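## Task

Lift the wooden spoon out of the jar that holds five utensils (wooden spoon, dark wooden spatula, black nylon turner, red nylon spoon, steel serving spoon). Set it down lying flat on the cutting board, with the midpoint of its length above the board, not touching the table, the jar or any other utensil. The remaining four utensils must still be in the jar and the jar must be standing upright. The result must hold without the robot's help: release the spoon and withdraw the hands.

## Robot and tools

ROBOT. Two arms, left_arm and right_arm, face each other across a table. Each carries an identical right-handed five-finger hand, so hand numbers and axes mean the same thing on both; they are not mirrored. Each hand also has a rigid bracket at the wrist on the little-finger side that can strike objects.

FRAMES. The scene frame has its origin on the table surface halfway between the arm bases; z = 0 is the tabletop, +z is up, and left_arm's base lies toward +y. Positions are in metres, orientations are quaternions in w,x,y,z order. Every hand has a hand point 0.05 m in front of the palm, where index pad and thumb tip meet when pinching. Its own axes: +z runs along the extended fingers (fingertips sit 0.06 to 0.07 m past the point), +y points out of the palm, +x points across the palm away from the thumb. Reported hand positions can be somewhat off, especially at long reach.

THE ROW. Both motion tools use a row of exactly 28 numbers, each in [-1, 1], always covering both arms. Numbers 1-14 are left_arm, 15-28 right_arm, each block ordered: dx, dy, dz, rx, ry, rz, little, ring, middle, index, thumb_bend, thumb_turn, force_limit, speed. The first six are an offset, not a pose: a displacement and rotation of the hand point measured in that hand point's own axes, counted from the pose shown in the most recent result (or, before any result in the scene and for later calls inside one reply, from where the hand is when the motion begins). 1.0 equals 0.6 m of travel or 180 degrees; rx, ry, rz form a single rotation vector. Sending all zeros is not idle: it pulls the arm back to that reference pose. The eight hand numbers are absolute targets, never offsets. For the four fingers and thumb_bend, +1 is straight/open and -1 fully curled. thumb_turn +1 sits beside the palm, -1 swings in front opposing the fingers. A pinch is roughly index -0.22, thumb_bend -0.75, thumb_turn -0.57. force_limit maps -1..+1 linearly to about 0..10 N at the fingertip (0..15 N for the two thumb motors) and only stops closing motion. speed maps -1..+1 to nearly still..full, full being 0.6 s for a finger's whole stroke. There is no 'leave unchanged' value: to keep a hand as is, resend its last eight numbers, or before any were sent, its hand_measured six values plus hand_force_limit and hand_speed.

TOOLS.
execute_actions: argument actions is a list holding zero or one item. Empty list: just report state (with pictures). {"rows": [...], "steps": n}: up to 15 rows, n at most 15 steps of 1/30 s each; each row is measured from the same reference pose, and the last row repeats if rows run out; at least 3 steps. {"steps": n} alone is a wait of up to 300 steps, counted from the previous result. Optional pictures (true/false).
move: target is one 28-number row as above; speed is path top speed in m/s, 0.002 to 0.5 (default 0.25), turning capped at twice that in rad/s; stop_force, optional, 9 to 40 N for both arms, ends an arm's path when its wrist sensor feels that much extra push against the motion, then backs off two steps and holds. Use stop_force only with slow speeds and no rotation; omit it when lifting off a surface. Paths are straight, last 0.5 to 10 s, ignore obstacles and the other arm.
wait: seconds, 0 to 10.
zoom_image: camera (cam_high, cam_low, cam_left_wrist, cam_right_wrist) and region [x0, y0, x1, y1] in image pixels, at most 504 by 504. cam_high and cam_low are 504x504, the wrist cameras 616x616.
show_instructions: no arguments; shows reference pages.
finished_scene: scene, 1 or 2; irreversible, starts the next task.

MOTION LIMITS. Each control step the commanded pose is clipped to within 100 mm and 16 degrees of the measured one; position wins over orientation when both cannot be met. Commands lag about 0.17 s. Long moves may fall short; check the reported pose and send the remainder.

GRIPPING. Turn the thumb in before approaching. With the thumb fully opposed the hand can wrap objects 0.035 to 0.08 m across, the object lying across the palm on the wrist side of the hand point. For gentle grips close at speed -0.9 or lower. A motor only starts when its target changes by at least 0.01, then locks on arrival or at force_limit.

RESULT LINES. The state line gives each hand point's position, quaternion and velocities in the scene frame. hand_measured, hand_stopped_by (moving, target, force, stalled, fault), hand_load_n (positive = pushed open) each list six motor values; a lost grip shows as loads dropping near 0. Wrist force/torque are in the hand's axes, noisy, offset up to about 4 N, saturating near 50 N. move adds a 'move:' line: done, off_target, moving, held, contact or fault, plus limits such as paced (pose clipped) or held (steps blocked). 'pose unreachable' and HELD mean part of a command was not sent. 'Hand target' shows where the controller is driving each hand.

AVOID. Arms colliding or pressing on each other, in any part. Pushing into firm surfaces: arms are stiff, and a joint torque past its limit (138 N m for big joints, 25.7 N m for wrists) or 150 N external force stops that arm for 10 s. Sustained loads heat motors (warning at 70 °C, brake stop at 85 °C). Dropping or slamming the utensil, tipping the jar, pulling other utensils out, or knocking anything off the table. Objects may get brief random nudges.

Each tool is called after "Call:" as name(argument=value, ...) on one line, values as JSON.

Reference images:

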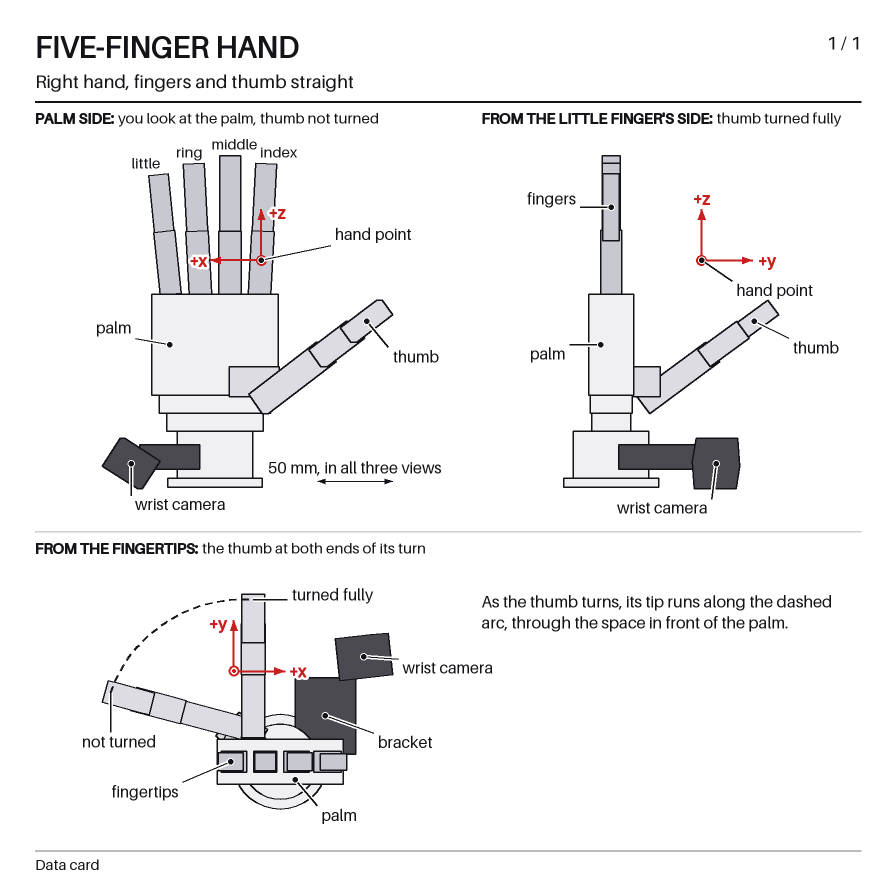

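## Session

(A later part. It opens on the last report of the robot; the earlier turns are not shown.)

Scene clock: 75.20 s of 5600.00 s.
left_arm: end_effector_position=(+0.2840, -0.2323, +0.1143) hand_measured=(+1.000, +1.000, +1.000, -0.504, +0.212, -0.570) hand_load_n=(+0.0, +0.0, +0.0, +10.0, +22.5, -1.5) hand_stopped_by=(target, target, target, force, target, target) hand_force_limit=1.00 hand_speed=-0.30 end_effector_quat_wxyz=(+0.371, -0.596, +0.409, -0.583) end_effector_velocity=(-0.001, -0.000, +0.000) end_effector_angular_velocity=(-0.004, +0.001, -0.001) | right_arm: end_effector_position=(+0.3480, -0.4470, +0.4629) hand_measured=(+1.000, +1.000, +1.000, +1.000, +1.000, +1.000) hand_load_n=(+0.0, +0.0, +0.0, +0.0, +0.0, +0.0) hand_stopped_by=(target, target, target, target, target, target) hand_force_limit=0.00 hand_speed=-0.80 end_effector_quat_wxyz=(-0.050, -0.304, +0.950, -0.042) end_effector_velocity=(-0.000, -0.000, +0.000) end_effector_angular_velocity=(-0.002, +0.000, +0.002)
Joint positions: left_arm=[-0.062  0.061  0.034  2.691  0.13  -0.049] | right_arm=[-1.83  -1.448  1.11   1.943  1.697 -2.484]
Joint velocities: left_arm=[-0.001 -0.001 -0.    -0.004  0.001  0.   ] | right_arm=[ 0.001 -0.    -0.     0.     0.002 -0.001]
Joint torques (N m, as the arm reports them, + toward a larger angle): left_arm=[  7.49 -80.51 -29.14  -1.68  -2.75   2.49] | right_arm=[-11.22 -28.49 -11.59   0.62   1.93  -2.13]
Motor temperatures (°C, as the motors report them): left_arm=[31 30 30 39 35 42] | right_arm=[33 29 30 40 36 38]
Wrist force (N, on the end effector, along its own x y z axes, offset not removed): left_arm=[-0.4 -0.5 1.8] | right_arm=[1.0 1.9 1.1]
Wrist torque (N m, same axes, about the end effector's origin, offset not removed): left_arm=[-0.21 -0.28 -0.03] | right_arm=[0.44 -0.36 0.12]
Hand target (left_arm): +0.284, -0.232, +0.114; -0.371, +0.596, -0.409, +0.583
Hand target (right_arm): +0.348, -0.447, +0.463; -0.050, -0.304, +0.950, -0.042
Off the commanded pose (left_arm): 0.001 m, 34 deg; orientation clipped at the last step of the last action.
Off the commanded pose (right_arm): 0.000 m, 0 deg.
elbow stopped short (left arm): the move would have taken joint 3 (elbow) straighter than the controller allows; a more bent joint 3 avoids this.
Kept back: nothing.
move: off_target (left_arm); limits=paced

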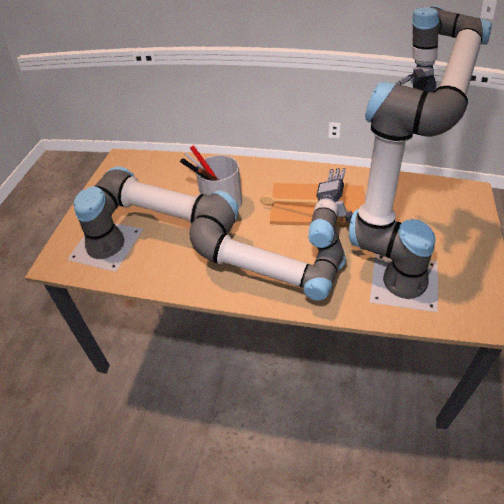

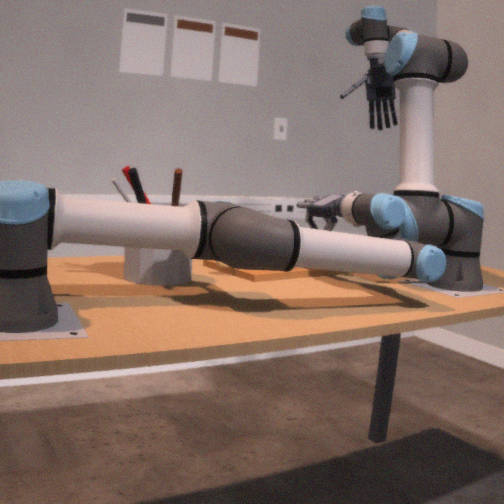

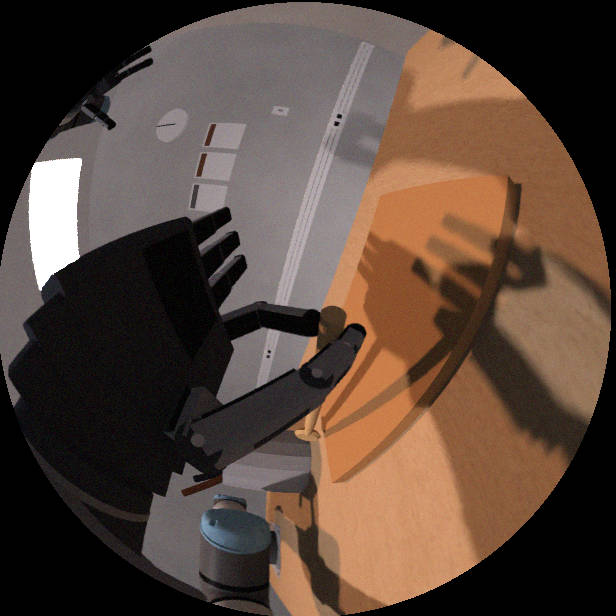

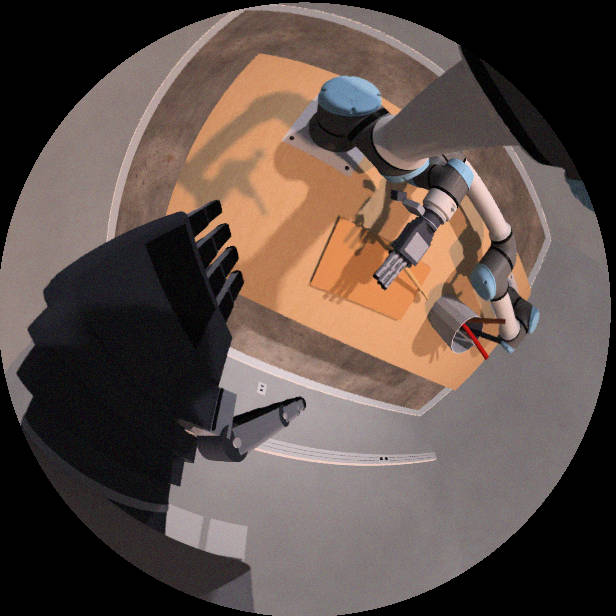

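Call:
move(target=[-0.01,-0.085,-0.22,-0.195,0.46,0.022,1,1,1,-0.7,0.2,-0.57,1,-0.3,0,0,0,0,0,0,1,1,1,1,1,1,0,-0.8], speed=0.06)

Scene clock: 85.93 s of 5600.00 s.
left_arm: end_effector_position=(+0.1857, -0.2098, +0.1528) hand_measured=(+1.000, +1.000, +1.000, -0.504, +0.212, -0.570) hand_load_n=(+0.0, +0.0, +0.0, +10.0, +22.5, -1.5) hand_stopped_by=(target, target, target, force, target, target) hand_force_limit=1.00 hand_speed=-0.30 end_effector_quat_wxyz=(+0.021, +0.262, -0.673, +0.692) end_effector_velocity=(-0.002, +0.000, -0.001) end_effector_angular_velocity=(+0.001, +0.001, -0.018) | right_arm: end_effector_position=(+0.3480, -0.4470, +0.4629) hand_measured=(+1.000, +1.000, +1.000, +1.000, +1.000, +1.000) hand_load_n=(+0.0, +0.0, +0.0, +0.0, +0.0, +0.0) hand_stopped_by=(target, target, target, target, target, target) hand_force_limit=0.00 hand_speed=-0.80 end_effector_quat_wxyz=(-0.050, -0.304, +0.950, -0.042) end_effector_velocity=(-0.000, +0.000, -0.000) end_effector_angular_velocity=(-0.001, +0.000, -0.000)
Joint positions: left_arm=[-0.021 -0.766  1.747  2.208 -1.115 -0.423] | right_arm=[-1.83  -1.448  1.11   1.943  1.697 -2.484]
Joint velocities: left_arm=[ 0.003 -0.002  0.005 -0.003 -0.021  0.   ] | right_arm=[ 0.001 -0.     0.     0.     0.001  0.001]
Joint torques (N m, as the arm reports them, + toward a larger angle): left_arm=[  5.8  -60.13  -7.02  -4.24  -2.14   2.48] | right_arm=[-12.17 -27.78 -11.32   0.53   2.1   -2.07]
Motor temperatures (°C, as the motors report them): left_arm=[31 30 30 39 35 42] | right_arm=[33 29 30 40 36 38]
Wrist force (N, on the end effector, along its own x y z axes, offset not removed): left_arm=[0.0 -0.7 1.2] | right_arm=[0.7 3.8 2.6]
Wrist torque (N m, same axes, about the end effector's origin, offset not removed): left_arm=[-0.20 -0.35 0.09] | right_arm=[0.59 -0.22 0.03]
Hand target (left_arm): +0.186, -0.210, +0.153; -0.022, -0.262, +0.673, -0.691
Hand target (right_arm): +0.348, -0.447, +0.463; -0.050, -0.304, +0.950, -0.042
Off the commanded pose (left_arm): 0.034 m, 22 deg.
Off the commanded pose (right_arm): 0.000 m, 0 deg.
elbow stopped short (left arm): the move would have taken joint 3 (elbow) straighter than the controller allows; a more bent joint 3 avoids this.
Kept back: nothing.
move: off_target (left_arm; path cut at 10 s); limits=paced

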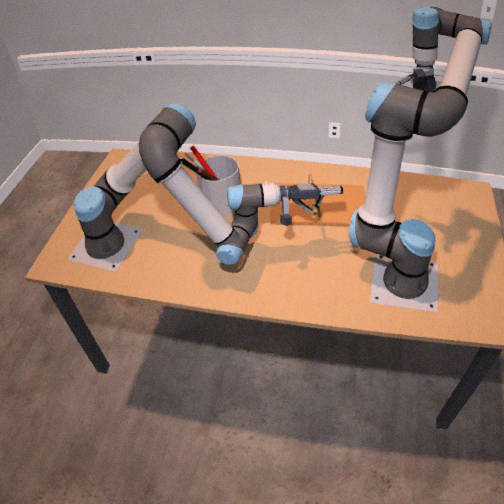

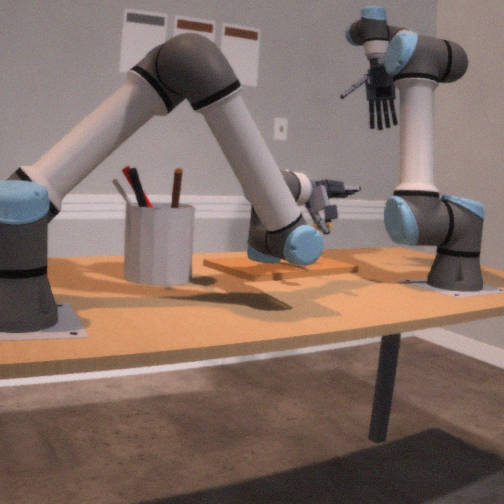

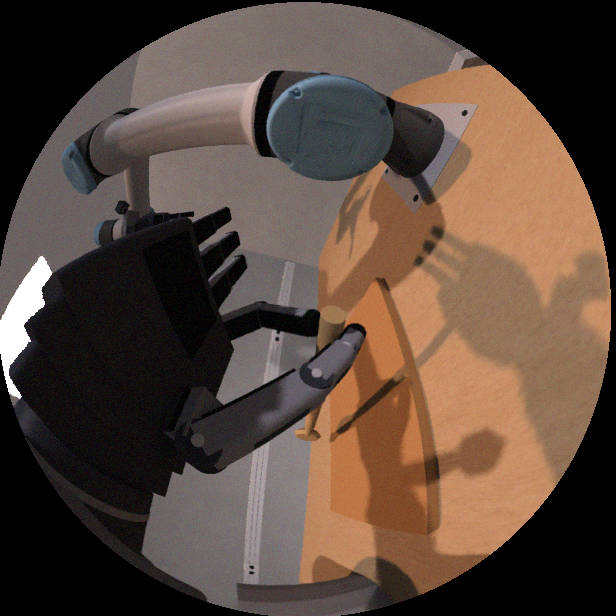

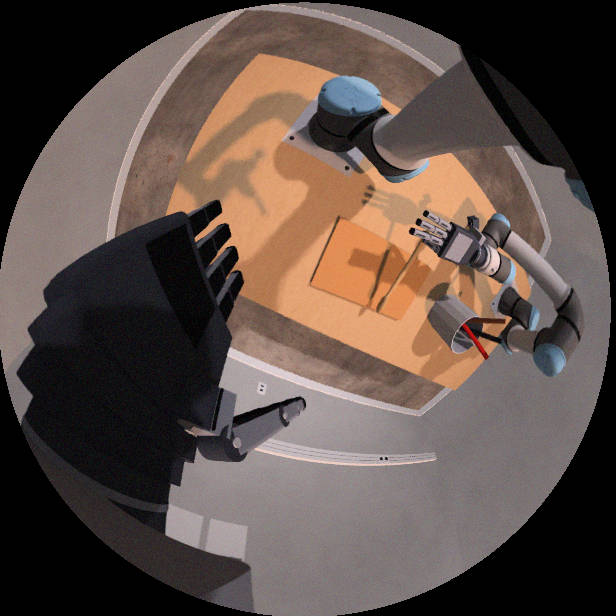

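Call:
move(target=[-0.055,0.13,0.005,0,0,0,1,1,1,-0.7,0.2,-0.57,1,-0.3,0,0,0,0,0,0,1,1,1,1,1,1,0,-0.8], speed=0.03)

Scene clock: 98.87 s of 5600.00 s.
left_arm: end_effector_position=(+0.1852, -0.2094, +0.0810) hand_measured=(+1.000, +1.000, +1.000, -0.504, +0.212, -0.570) hand_load_n=(+0.0, +0.0, +0.0, +9.5, +22.5, +5.5) hand_stopped_by=(target, target, target, force, target, target) hand_force_limit=1.00 hand_speed=-0.30 end_effector_quat_wxyz=(+0.021, +0.262, -0.672, +0.692) end_effector_velocity=(-0.000, +0.000, -0.002) end_effector_angular_velocity=(+0.002, -0.001, +0.000) | right_arm: end_effector_position=(+0.3480, -0.4470, +0.4629) hand_measured=(+1.000, +1.000, +1.000, +1.000, +1.000, +1.000) hand_load_n=(+0.0, +0.0, +0.0, +0.0, +0.0, +0.0) hand_stopped_by=(target, target, target, target, target, target) hand_force_limit=0.00 hand_speed=-0.80 end_effector_quat_wxyz=(-0.050, -0.304, +0.950, -0.042) end_effector_velocity=(-0.000, +0.000, +0.000) end_effector_angular_velocity=(+0.001, -0.000, +0.001)
Joint positions: left_arm=[-0.021 -0.618  1.719  2.087 -1.114 -0.423] | right_arm=[-1.83  -1.448  1.11   1.943  1.697 -2.484]
Joint velocities: left_arm=[-0.001  0.003 -0.    -0.001  0.001  0.001] | right_arm=[ 0.    -0.     0.    -0.    -0.001 -0.001]
Joint torques (N m, as the arm reports them, + toward a larger angle): left_arm=[ -0.44 -47.73 -11.85  -1.57   0.13   0.11] | right_arm=[-12.26 -26.69 -11.51   0.64   2.05  -1.92]
Motor temperatures (°C, as the motors report them): left_arm=[31 30 30 39 35 42] | right_arm=[33 29 30 40 36 38]
Wrist force (N, on the end effector, along its own x y z axes, offset not removed): left_arm=[0.4 -1.4 0.1] | right_arm=[1.5 3.4 1.1]
Wrist torque (N m, same axes, about the end effector's origin, offset not removed): left_arm=[-0.12 -0.27 0.21] | right_arm=[0.62 -0.45 0.05]
Hand target (left_arm): +0.185, -0.209, +0.081; -0.021, -0.262, +0.672, -0.692
Hand target (right_arm): +0.348, -0.447, +0.463; -0.050, -0.304, +0.950, -0.042
Off the commanded pose (left_arm): 0.013 m, 0 deg.
Off the commanded pose (right_arm): 0.000 m, 0 deg.
FORCE FAULT: contact force on the left arm reached its limit, and that arm stopped for 10 seconds. The contact can be on any part of that arm, not only on its tool. That arm's remaining commands of this call were not run. That arm holds still and accepts commands again. Move the arm away from the contact; if what it grips holds it there, let go first. Pushing or pulling that hard again can fault the arm again.
Kept back: nothing.
move: fault (left_arm)

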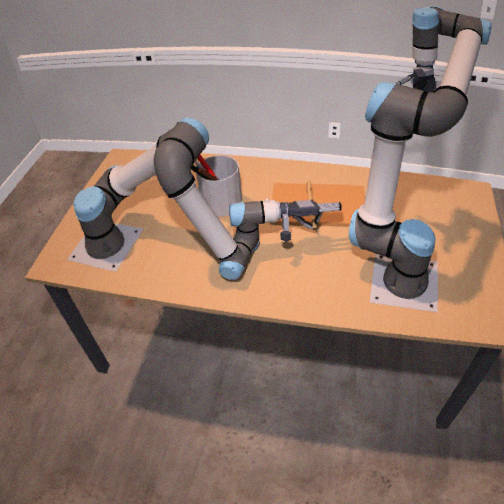

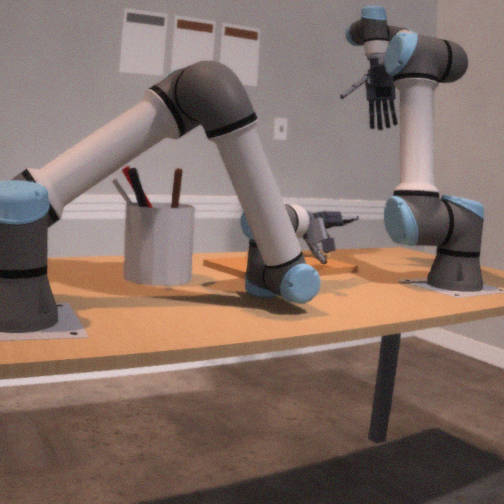

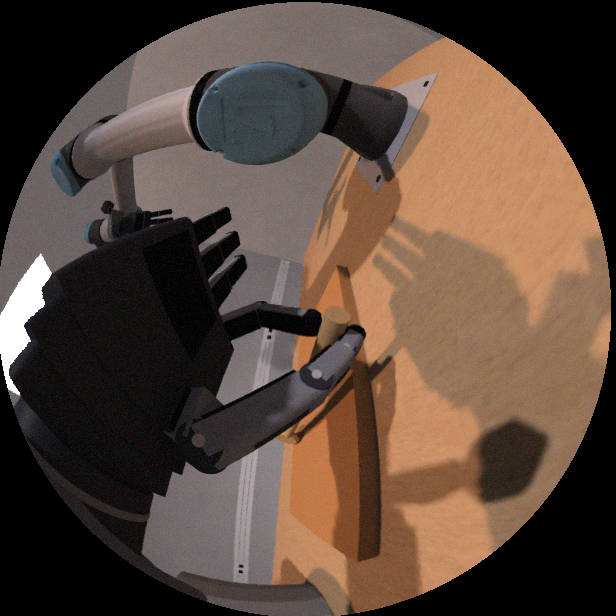

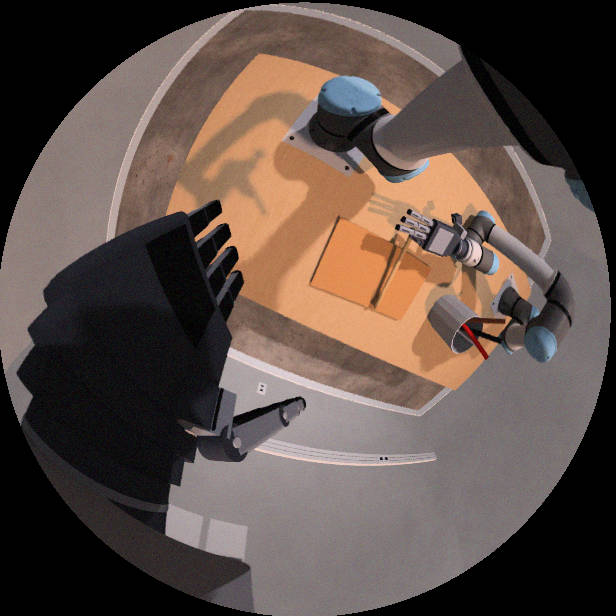

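Call:
move(target=[0,-0.008,0,0,0,0,1,1,1,0.5,0.6,-0.57,0,-0.4,0,0,0,0,0,0,1,1,1,1,1,1,0,-0.8], speed=0.01)

Call:
move(target=[0,0,-0.07,0,0,0,1,1,1,0.5,0.6,-0.57,0,-0.4,0,0,0,0,0,0,1,1,1,1,1,1,0,-0.8], speed=0.03)

Call:
move(target=[0.08,-0.3,-0.1,0,0,0,1,1,1,0.5,0.6,-0.57,0,-0.4,0,0,0,0,0,0,1,1,1,1,1,1,0,-0.8], speed=0.1)

Call:
zoom_image(camera="cam_high", region=[180, 130, 400, 260])

Scene clock: 100.40 s of 5600.00 s.
left_arm: end_effector_position=(+0.1871, -0.2090, +0.0854) hand_measured=(+1.000, +1.000, +1.000, +0.500, +0.600, -0.570) hand_load_n=(+0.0, +0.0, +0.0, +0.0, +0.0, +0.0) hand_stopped_by=(target, target, target, target, target, target) hand_force_limit=0.00 hand_speed=-0.40 end_effector_quat_wxyz=(+0.021, +0.262, -0.672, +0.692) end_effector_velocity=(-0.001, -0.000, -0.000) end_effector_angular_velocity=(+0.000, -0.000, -0.001) | right_arm: end_effector_position=(+0.3480, -0.4470, +0.4629) hand_measured=(+1.000, +1.000, +1.000, +1.000, +1.000, +1.000) hand_load_n=(+0.0, +0.0, +0.0, +0.0, +0.0, +0.0) hand_stopped_by=(target, target, target, target, target, target) hand_force_limit=0.00 hand_speed=-0.80 end_effector_quat_wxyz=(-0.050, -0.304, +0.950, -0.042) end_effector_velocity=(-0.000, +0.001, +0.000) end_effector_angular_velocity=(+0.001, -0.001, +0.000)
Joint positions: left_arm=[-0.018 -0.627  1.722  2.093 -1.118 -0.423] | right_arm=[-1.83  -1.448  1.11   1.943  1.697 -2.484]
Joint velocities: left_arm=[-0.001  0.     0.    -0.001 -0.     0.001] | right_arm=[ 0.001 -0.    -0.    -0.    -0.001  0.   ]
Joint torques (N m, as the arm reports them, + toward a larger angle): left_arm=[  7.33 -62.97  -4.32   0.97  -2.18   2.36] | right_arm=[-11.   -26.41 -11.03   0.32   1.98  -2.26]
Motor temperatures (°C, as the motors report them): left_arm=[31 30 30 39 35 42] | right_arm=[33 29 30 40 36 38]
Wrist force (N, on the end effector, along its own x y z axes, offset not removed): left_arm=[-0.7 -0.9 1.1] | right_arm=[-0.1 1.1 3.3]
Wrist torque (N m, same axes, about the end effector's origin, offset not removed): left_arm=[-0.17 -0.17 0.03] | right_arm=[0.14 -0.20 -0.04]
Hand target (left_arm): +0.187, -0.209, +0.085; -0.021, -0.262, +0.672, -0.692
Hand target (right_arm): +0.348, -0.447, +0.463; -0.050, -0.304, +0.950, -0.042
Off the commanded pose (left_arm): 0.000 m, 0 deg.
Off the commanded pose (right_arm): 0.000 m, 0 deg.
Kept back: nothing.
move: done

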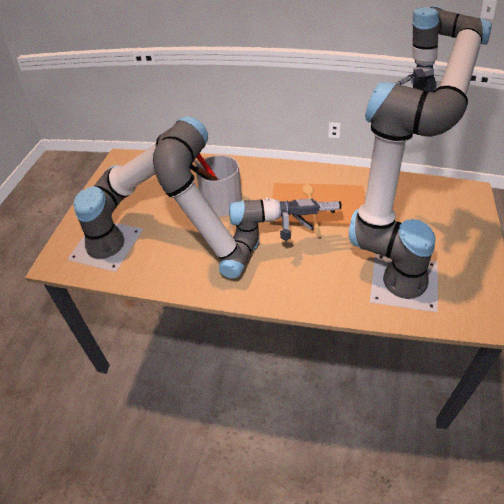

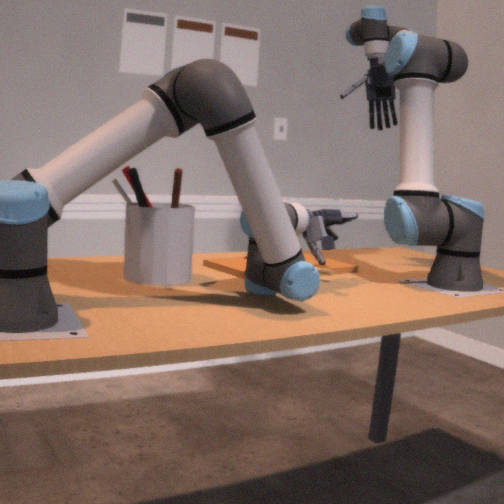

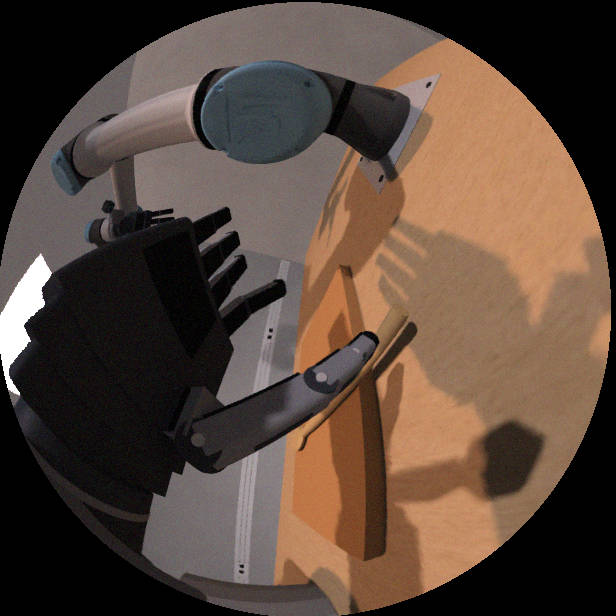

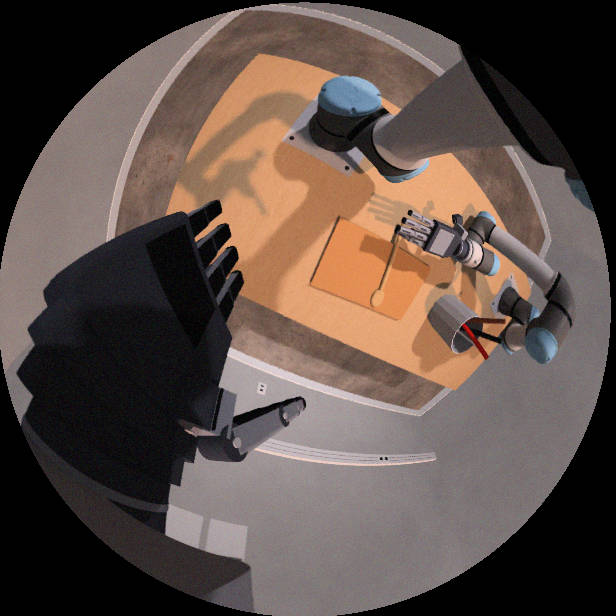

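Scene clock: 102.20 s of 5600.00 s.
left_arm: end_effector_position=(+0.1731, -0.1698, +0.0871) hand_measured=(+1.000, +1.000, +1.000, +0.500, +0.600, -0.570) hand_load_n=(+0.0, +0.0, +0.0, +0.0, +0.0, +0.0) hand_stopped_by=(target, target, target, target, target, target) hand_force_limit=0.00 hand_speed=-0.40 end_effector_quat_wxyz=(+0.021, +0.262, -0.672, +0.692) end_effector_velocity=(-0.002, +0.003, -0.000) end_effector_angular_velocity=(+0.001, -0.001, -0.001) | right_arm: end_effector_position=(+0.3480, -0.4470, +0.4629) hand_measured=(+1.000, +1.000, +1.000, +1.000, +1.000, +1.000) hand_load_n=(+0.0, +0.0, +0.0, +0.0, +0.0, +0.0) hand_stopped_by=(target, target, target, target, target, target) hand_force_limit=0.00 hand_speed=-0.80 end_effector_quat_wxyz=(-0.050, -0.304, +0.950, -0.042) end_effector_velocity=(-0.000, -0.000, -0.000) end_effector_angular_velocity=(-0.000, +0.000, +0.001)
Joint positions: left_arm=[-0.056 -0.674  1.853  2.009 -1.08  -0.425] | right_arm=[-1.83  -1.448  1.11   1.943  1.697 -2.484]
Joint velocities: left_arm=[-0.004 -0.002  0.009 -0.006  0.003  0.001] | right_arm=[ 0.     0.    -0.    -0.     0.    -0.001]
Joint torques (N m, as the arm reports them, + toward a larger angle): left_arm=[ -7.02 -58.85  -2.53  -4.21   2.43  -2.3 ] | right_arm=[-11.54 -26.56 -11.91   0.52   1.93  -2.03]
Motor temperatures (°C, as the motors report them): left_arm=[31 30 30 39 35 42] | right_arm=[33 29 30 40 36 38]
Wrist force (N, on the end effector, along its own x y z axes, offset not removed): left_arm=[-0.8 -1.2 0.7] | right_arm=[0.5 1.7 2.7]
Wrist torque (N m, same axes, about the end effector's origin, offset not removed): left_arm=[-0.19 -0.08 0.00] | right_arm=[0.11 -0.31 0.04]
Hand target (left_arm): +0.173, -0.169, +0.087; -0.021, -0.262, +0.672, -0.692
Hand target (right_arm): +0.348, -0.447, +0.463; -0.050, -0.304, +0.950, -0.042
Off the commanded pose (left_arm): 0.000 m, 0 deg.
Off the commanded pose (right_arm): 0.000 m, 0 deg.
Kept back: nothing.
move: done

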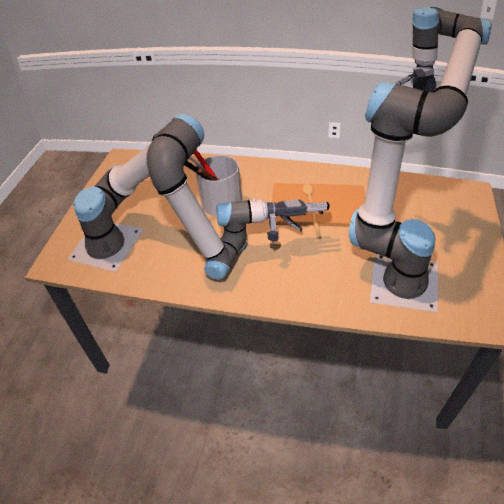

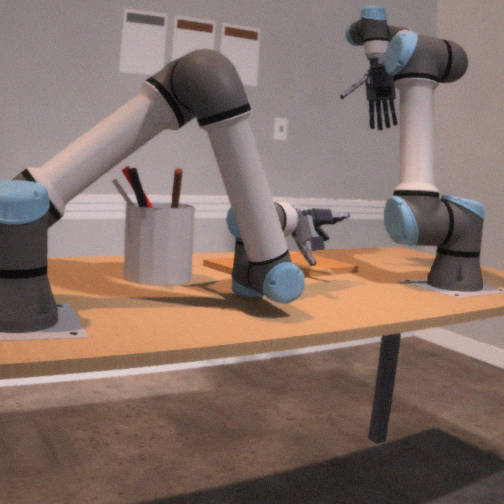

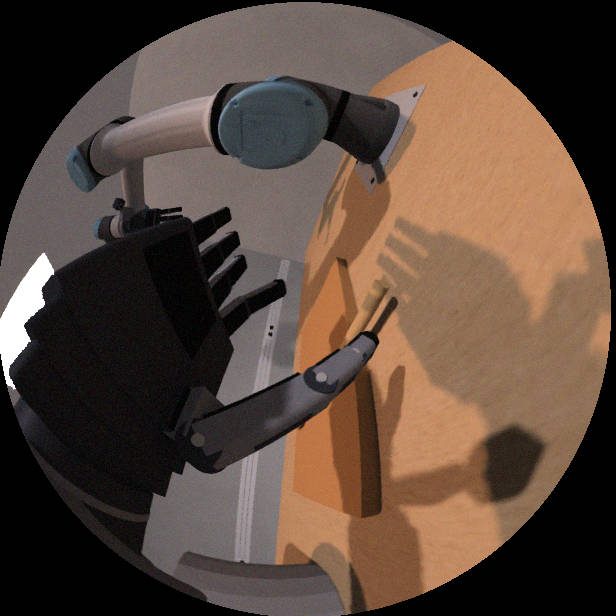

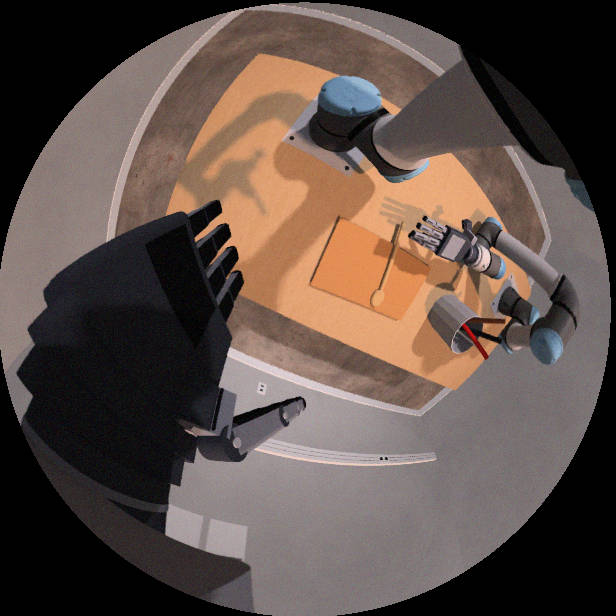

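Scene clock: 104.70 s of 5600.00 s.
left_arm: end_effector_position=(+0.1806, -0.1117, +0.2735) hand_measured=(+1.000, +1.000, +1.000, +0.500, +0.600, -0.570) hand_load_n=(+0.0, +0.0, +0.0, +0.0, +0.0, +0.0) hand_stopped_by=(target, target, target, target, target, target) hand_force_limit=0.00 hand_speed=-0.40 end_effector_quat_wxyz=(+0.021, +0.262, -0.672, +0.692) end_effector_velocity=(-0.001, +0.001, +0.003) end_effector_angular_velocity=(-0.000, +0.001, -0.000) | right_arm: end_effector_position=(+0.3480, -0.4470, +0.4629) hand_measured=(+1.000, +1.000, +1.000, +1.000, +1.000, +1.000) hand_load_n=(+0.0, +0.0, +0.0, +0.0, +0.0, +0.0) hand_stopped_by=(target, target, target, target, target, target) hand_force_limit=0.00 hand_speed=-0.80 end_effector_quat_wxyz=(-0.050, -0.304, +0.950, -0.042) end_effector_velocity=(+0.000, -0.000, +0.000) end_effector_angular_velocity=(-0.000, -0.000, -0.002)
Joint positions: left_arm=[-0.058 -1.158  2.03   2.316 -1.078 -0.425] | right_arm=[-1.83  -1.448  1.11   1.943  1.697 -2.484]
Joint velocities: left_arm=[-0.002 -0.008  0.001  0.007  0.001 -0.001] | right_arm=[-0.    -0.    -0.    -0.    -0.     0.001]
Joint torques (N m, as the arm reports them, + toward a larger angle): left_arm=[ -7.73 -47.03  -8.22   1.06   2.4   -2.29] | right_arm=[-12.52 -27.31 -10.74   0.55   2.18  -2.17]
Motor temperatures (°C, as the motors report them): left_arm=[31 30 30 39 35 42] | right_arm=[33 29 30 40 36 38]
Wrist force (N, on the end effector, along its own x y z axes, offset not removed): left_arm=[-1.0 -1.2 1.4] | right_arm=[0.5 1.0 2.2]
Wrist torque (N m, same axes, about the end effector's origin, offset not removed): left_arm=[-0.23 -0.08 -0.02] | right_arm=[0.13 -0.33 0.05]
Hand target (left_arm): +0.181, -0.112, +0.274; -0.021, -0.262, +0.672, -0.692
Hand target (right_arm): +0.348, -0.447, +0.463; -0.050, -0.304, +0.950, -0.042
Off the commanded pose (left_arm): 0.000 m, 0 deg.
Off the commanded pose (right_arm): 0.000 m, 0 deg.
Kept back: nothing.
move: done

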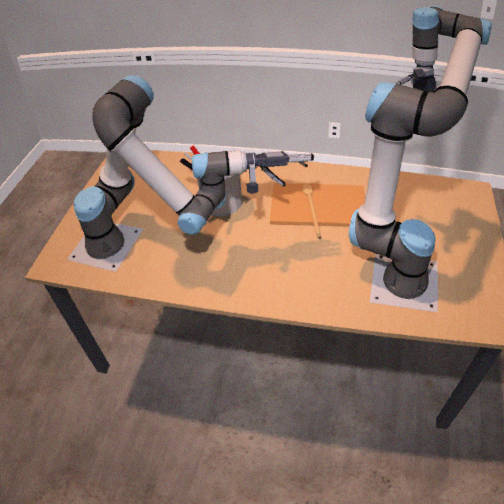

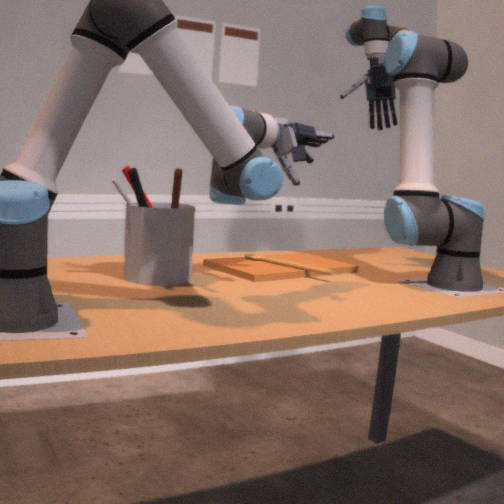

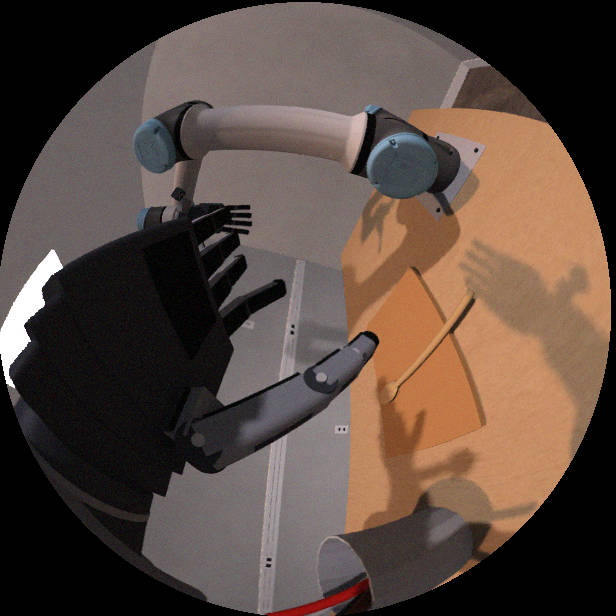

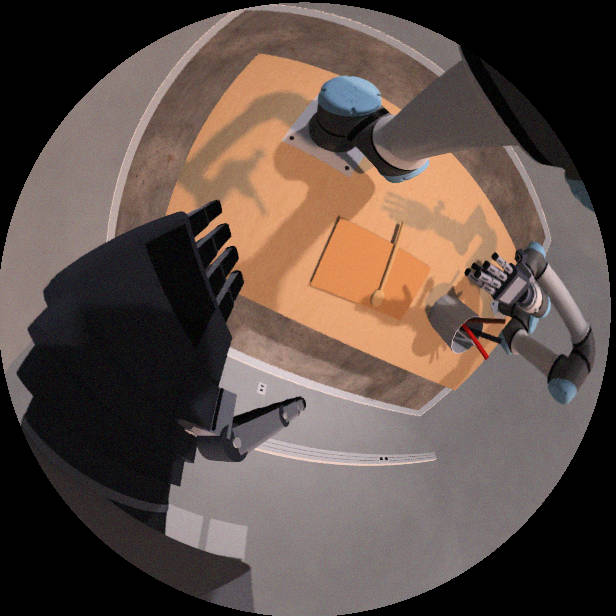

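Region (180, 130, 400, 260) of cam_high's 504x504 image, scaled by 2.291, with more detail than that image has; it fills the top 298 rows of this view, and the rest is white.

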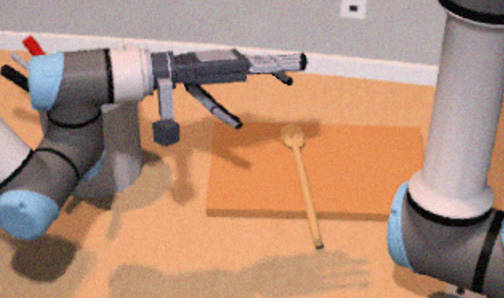

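Looks flat on the board.

Call:
finished_scene(scene=1)

The scene is finished: the task was done.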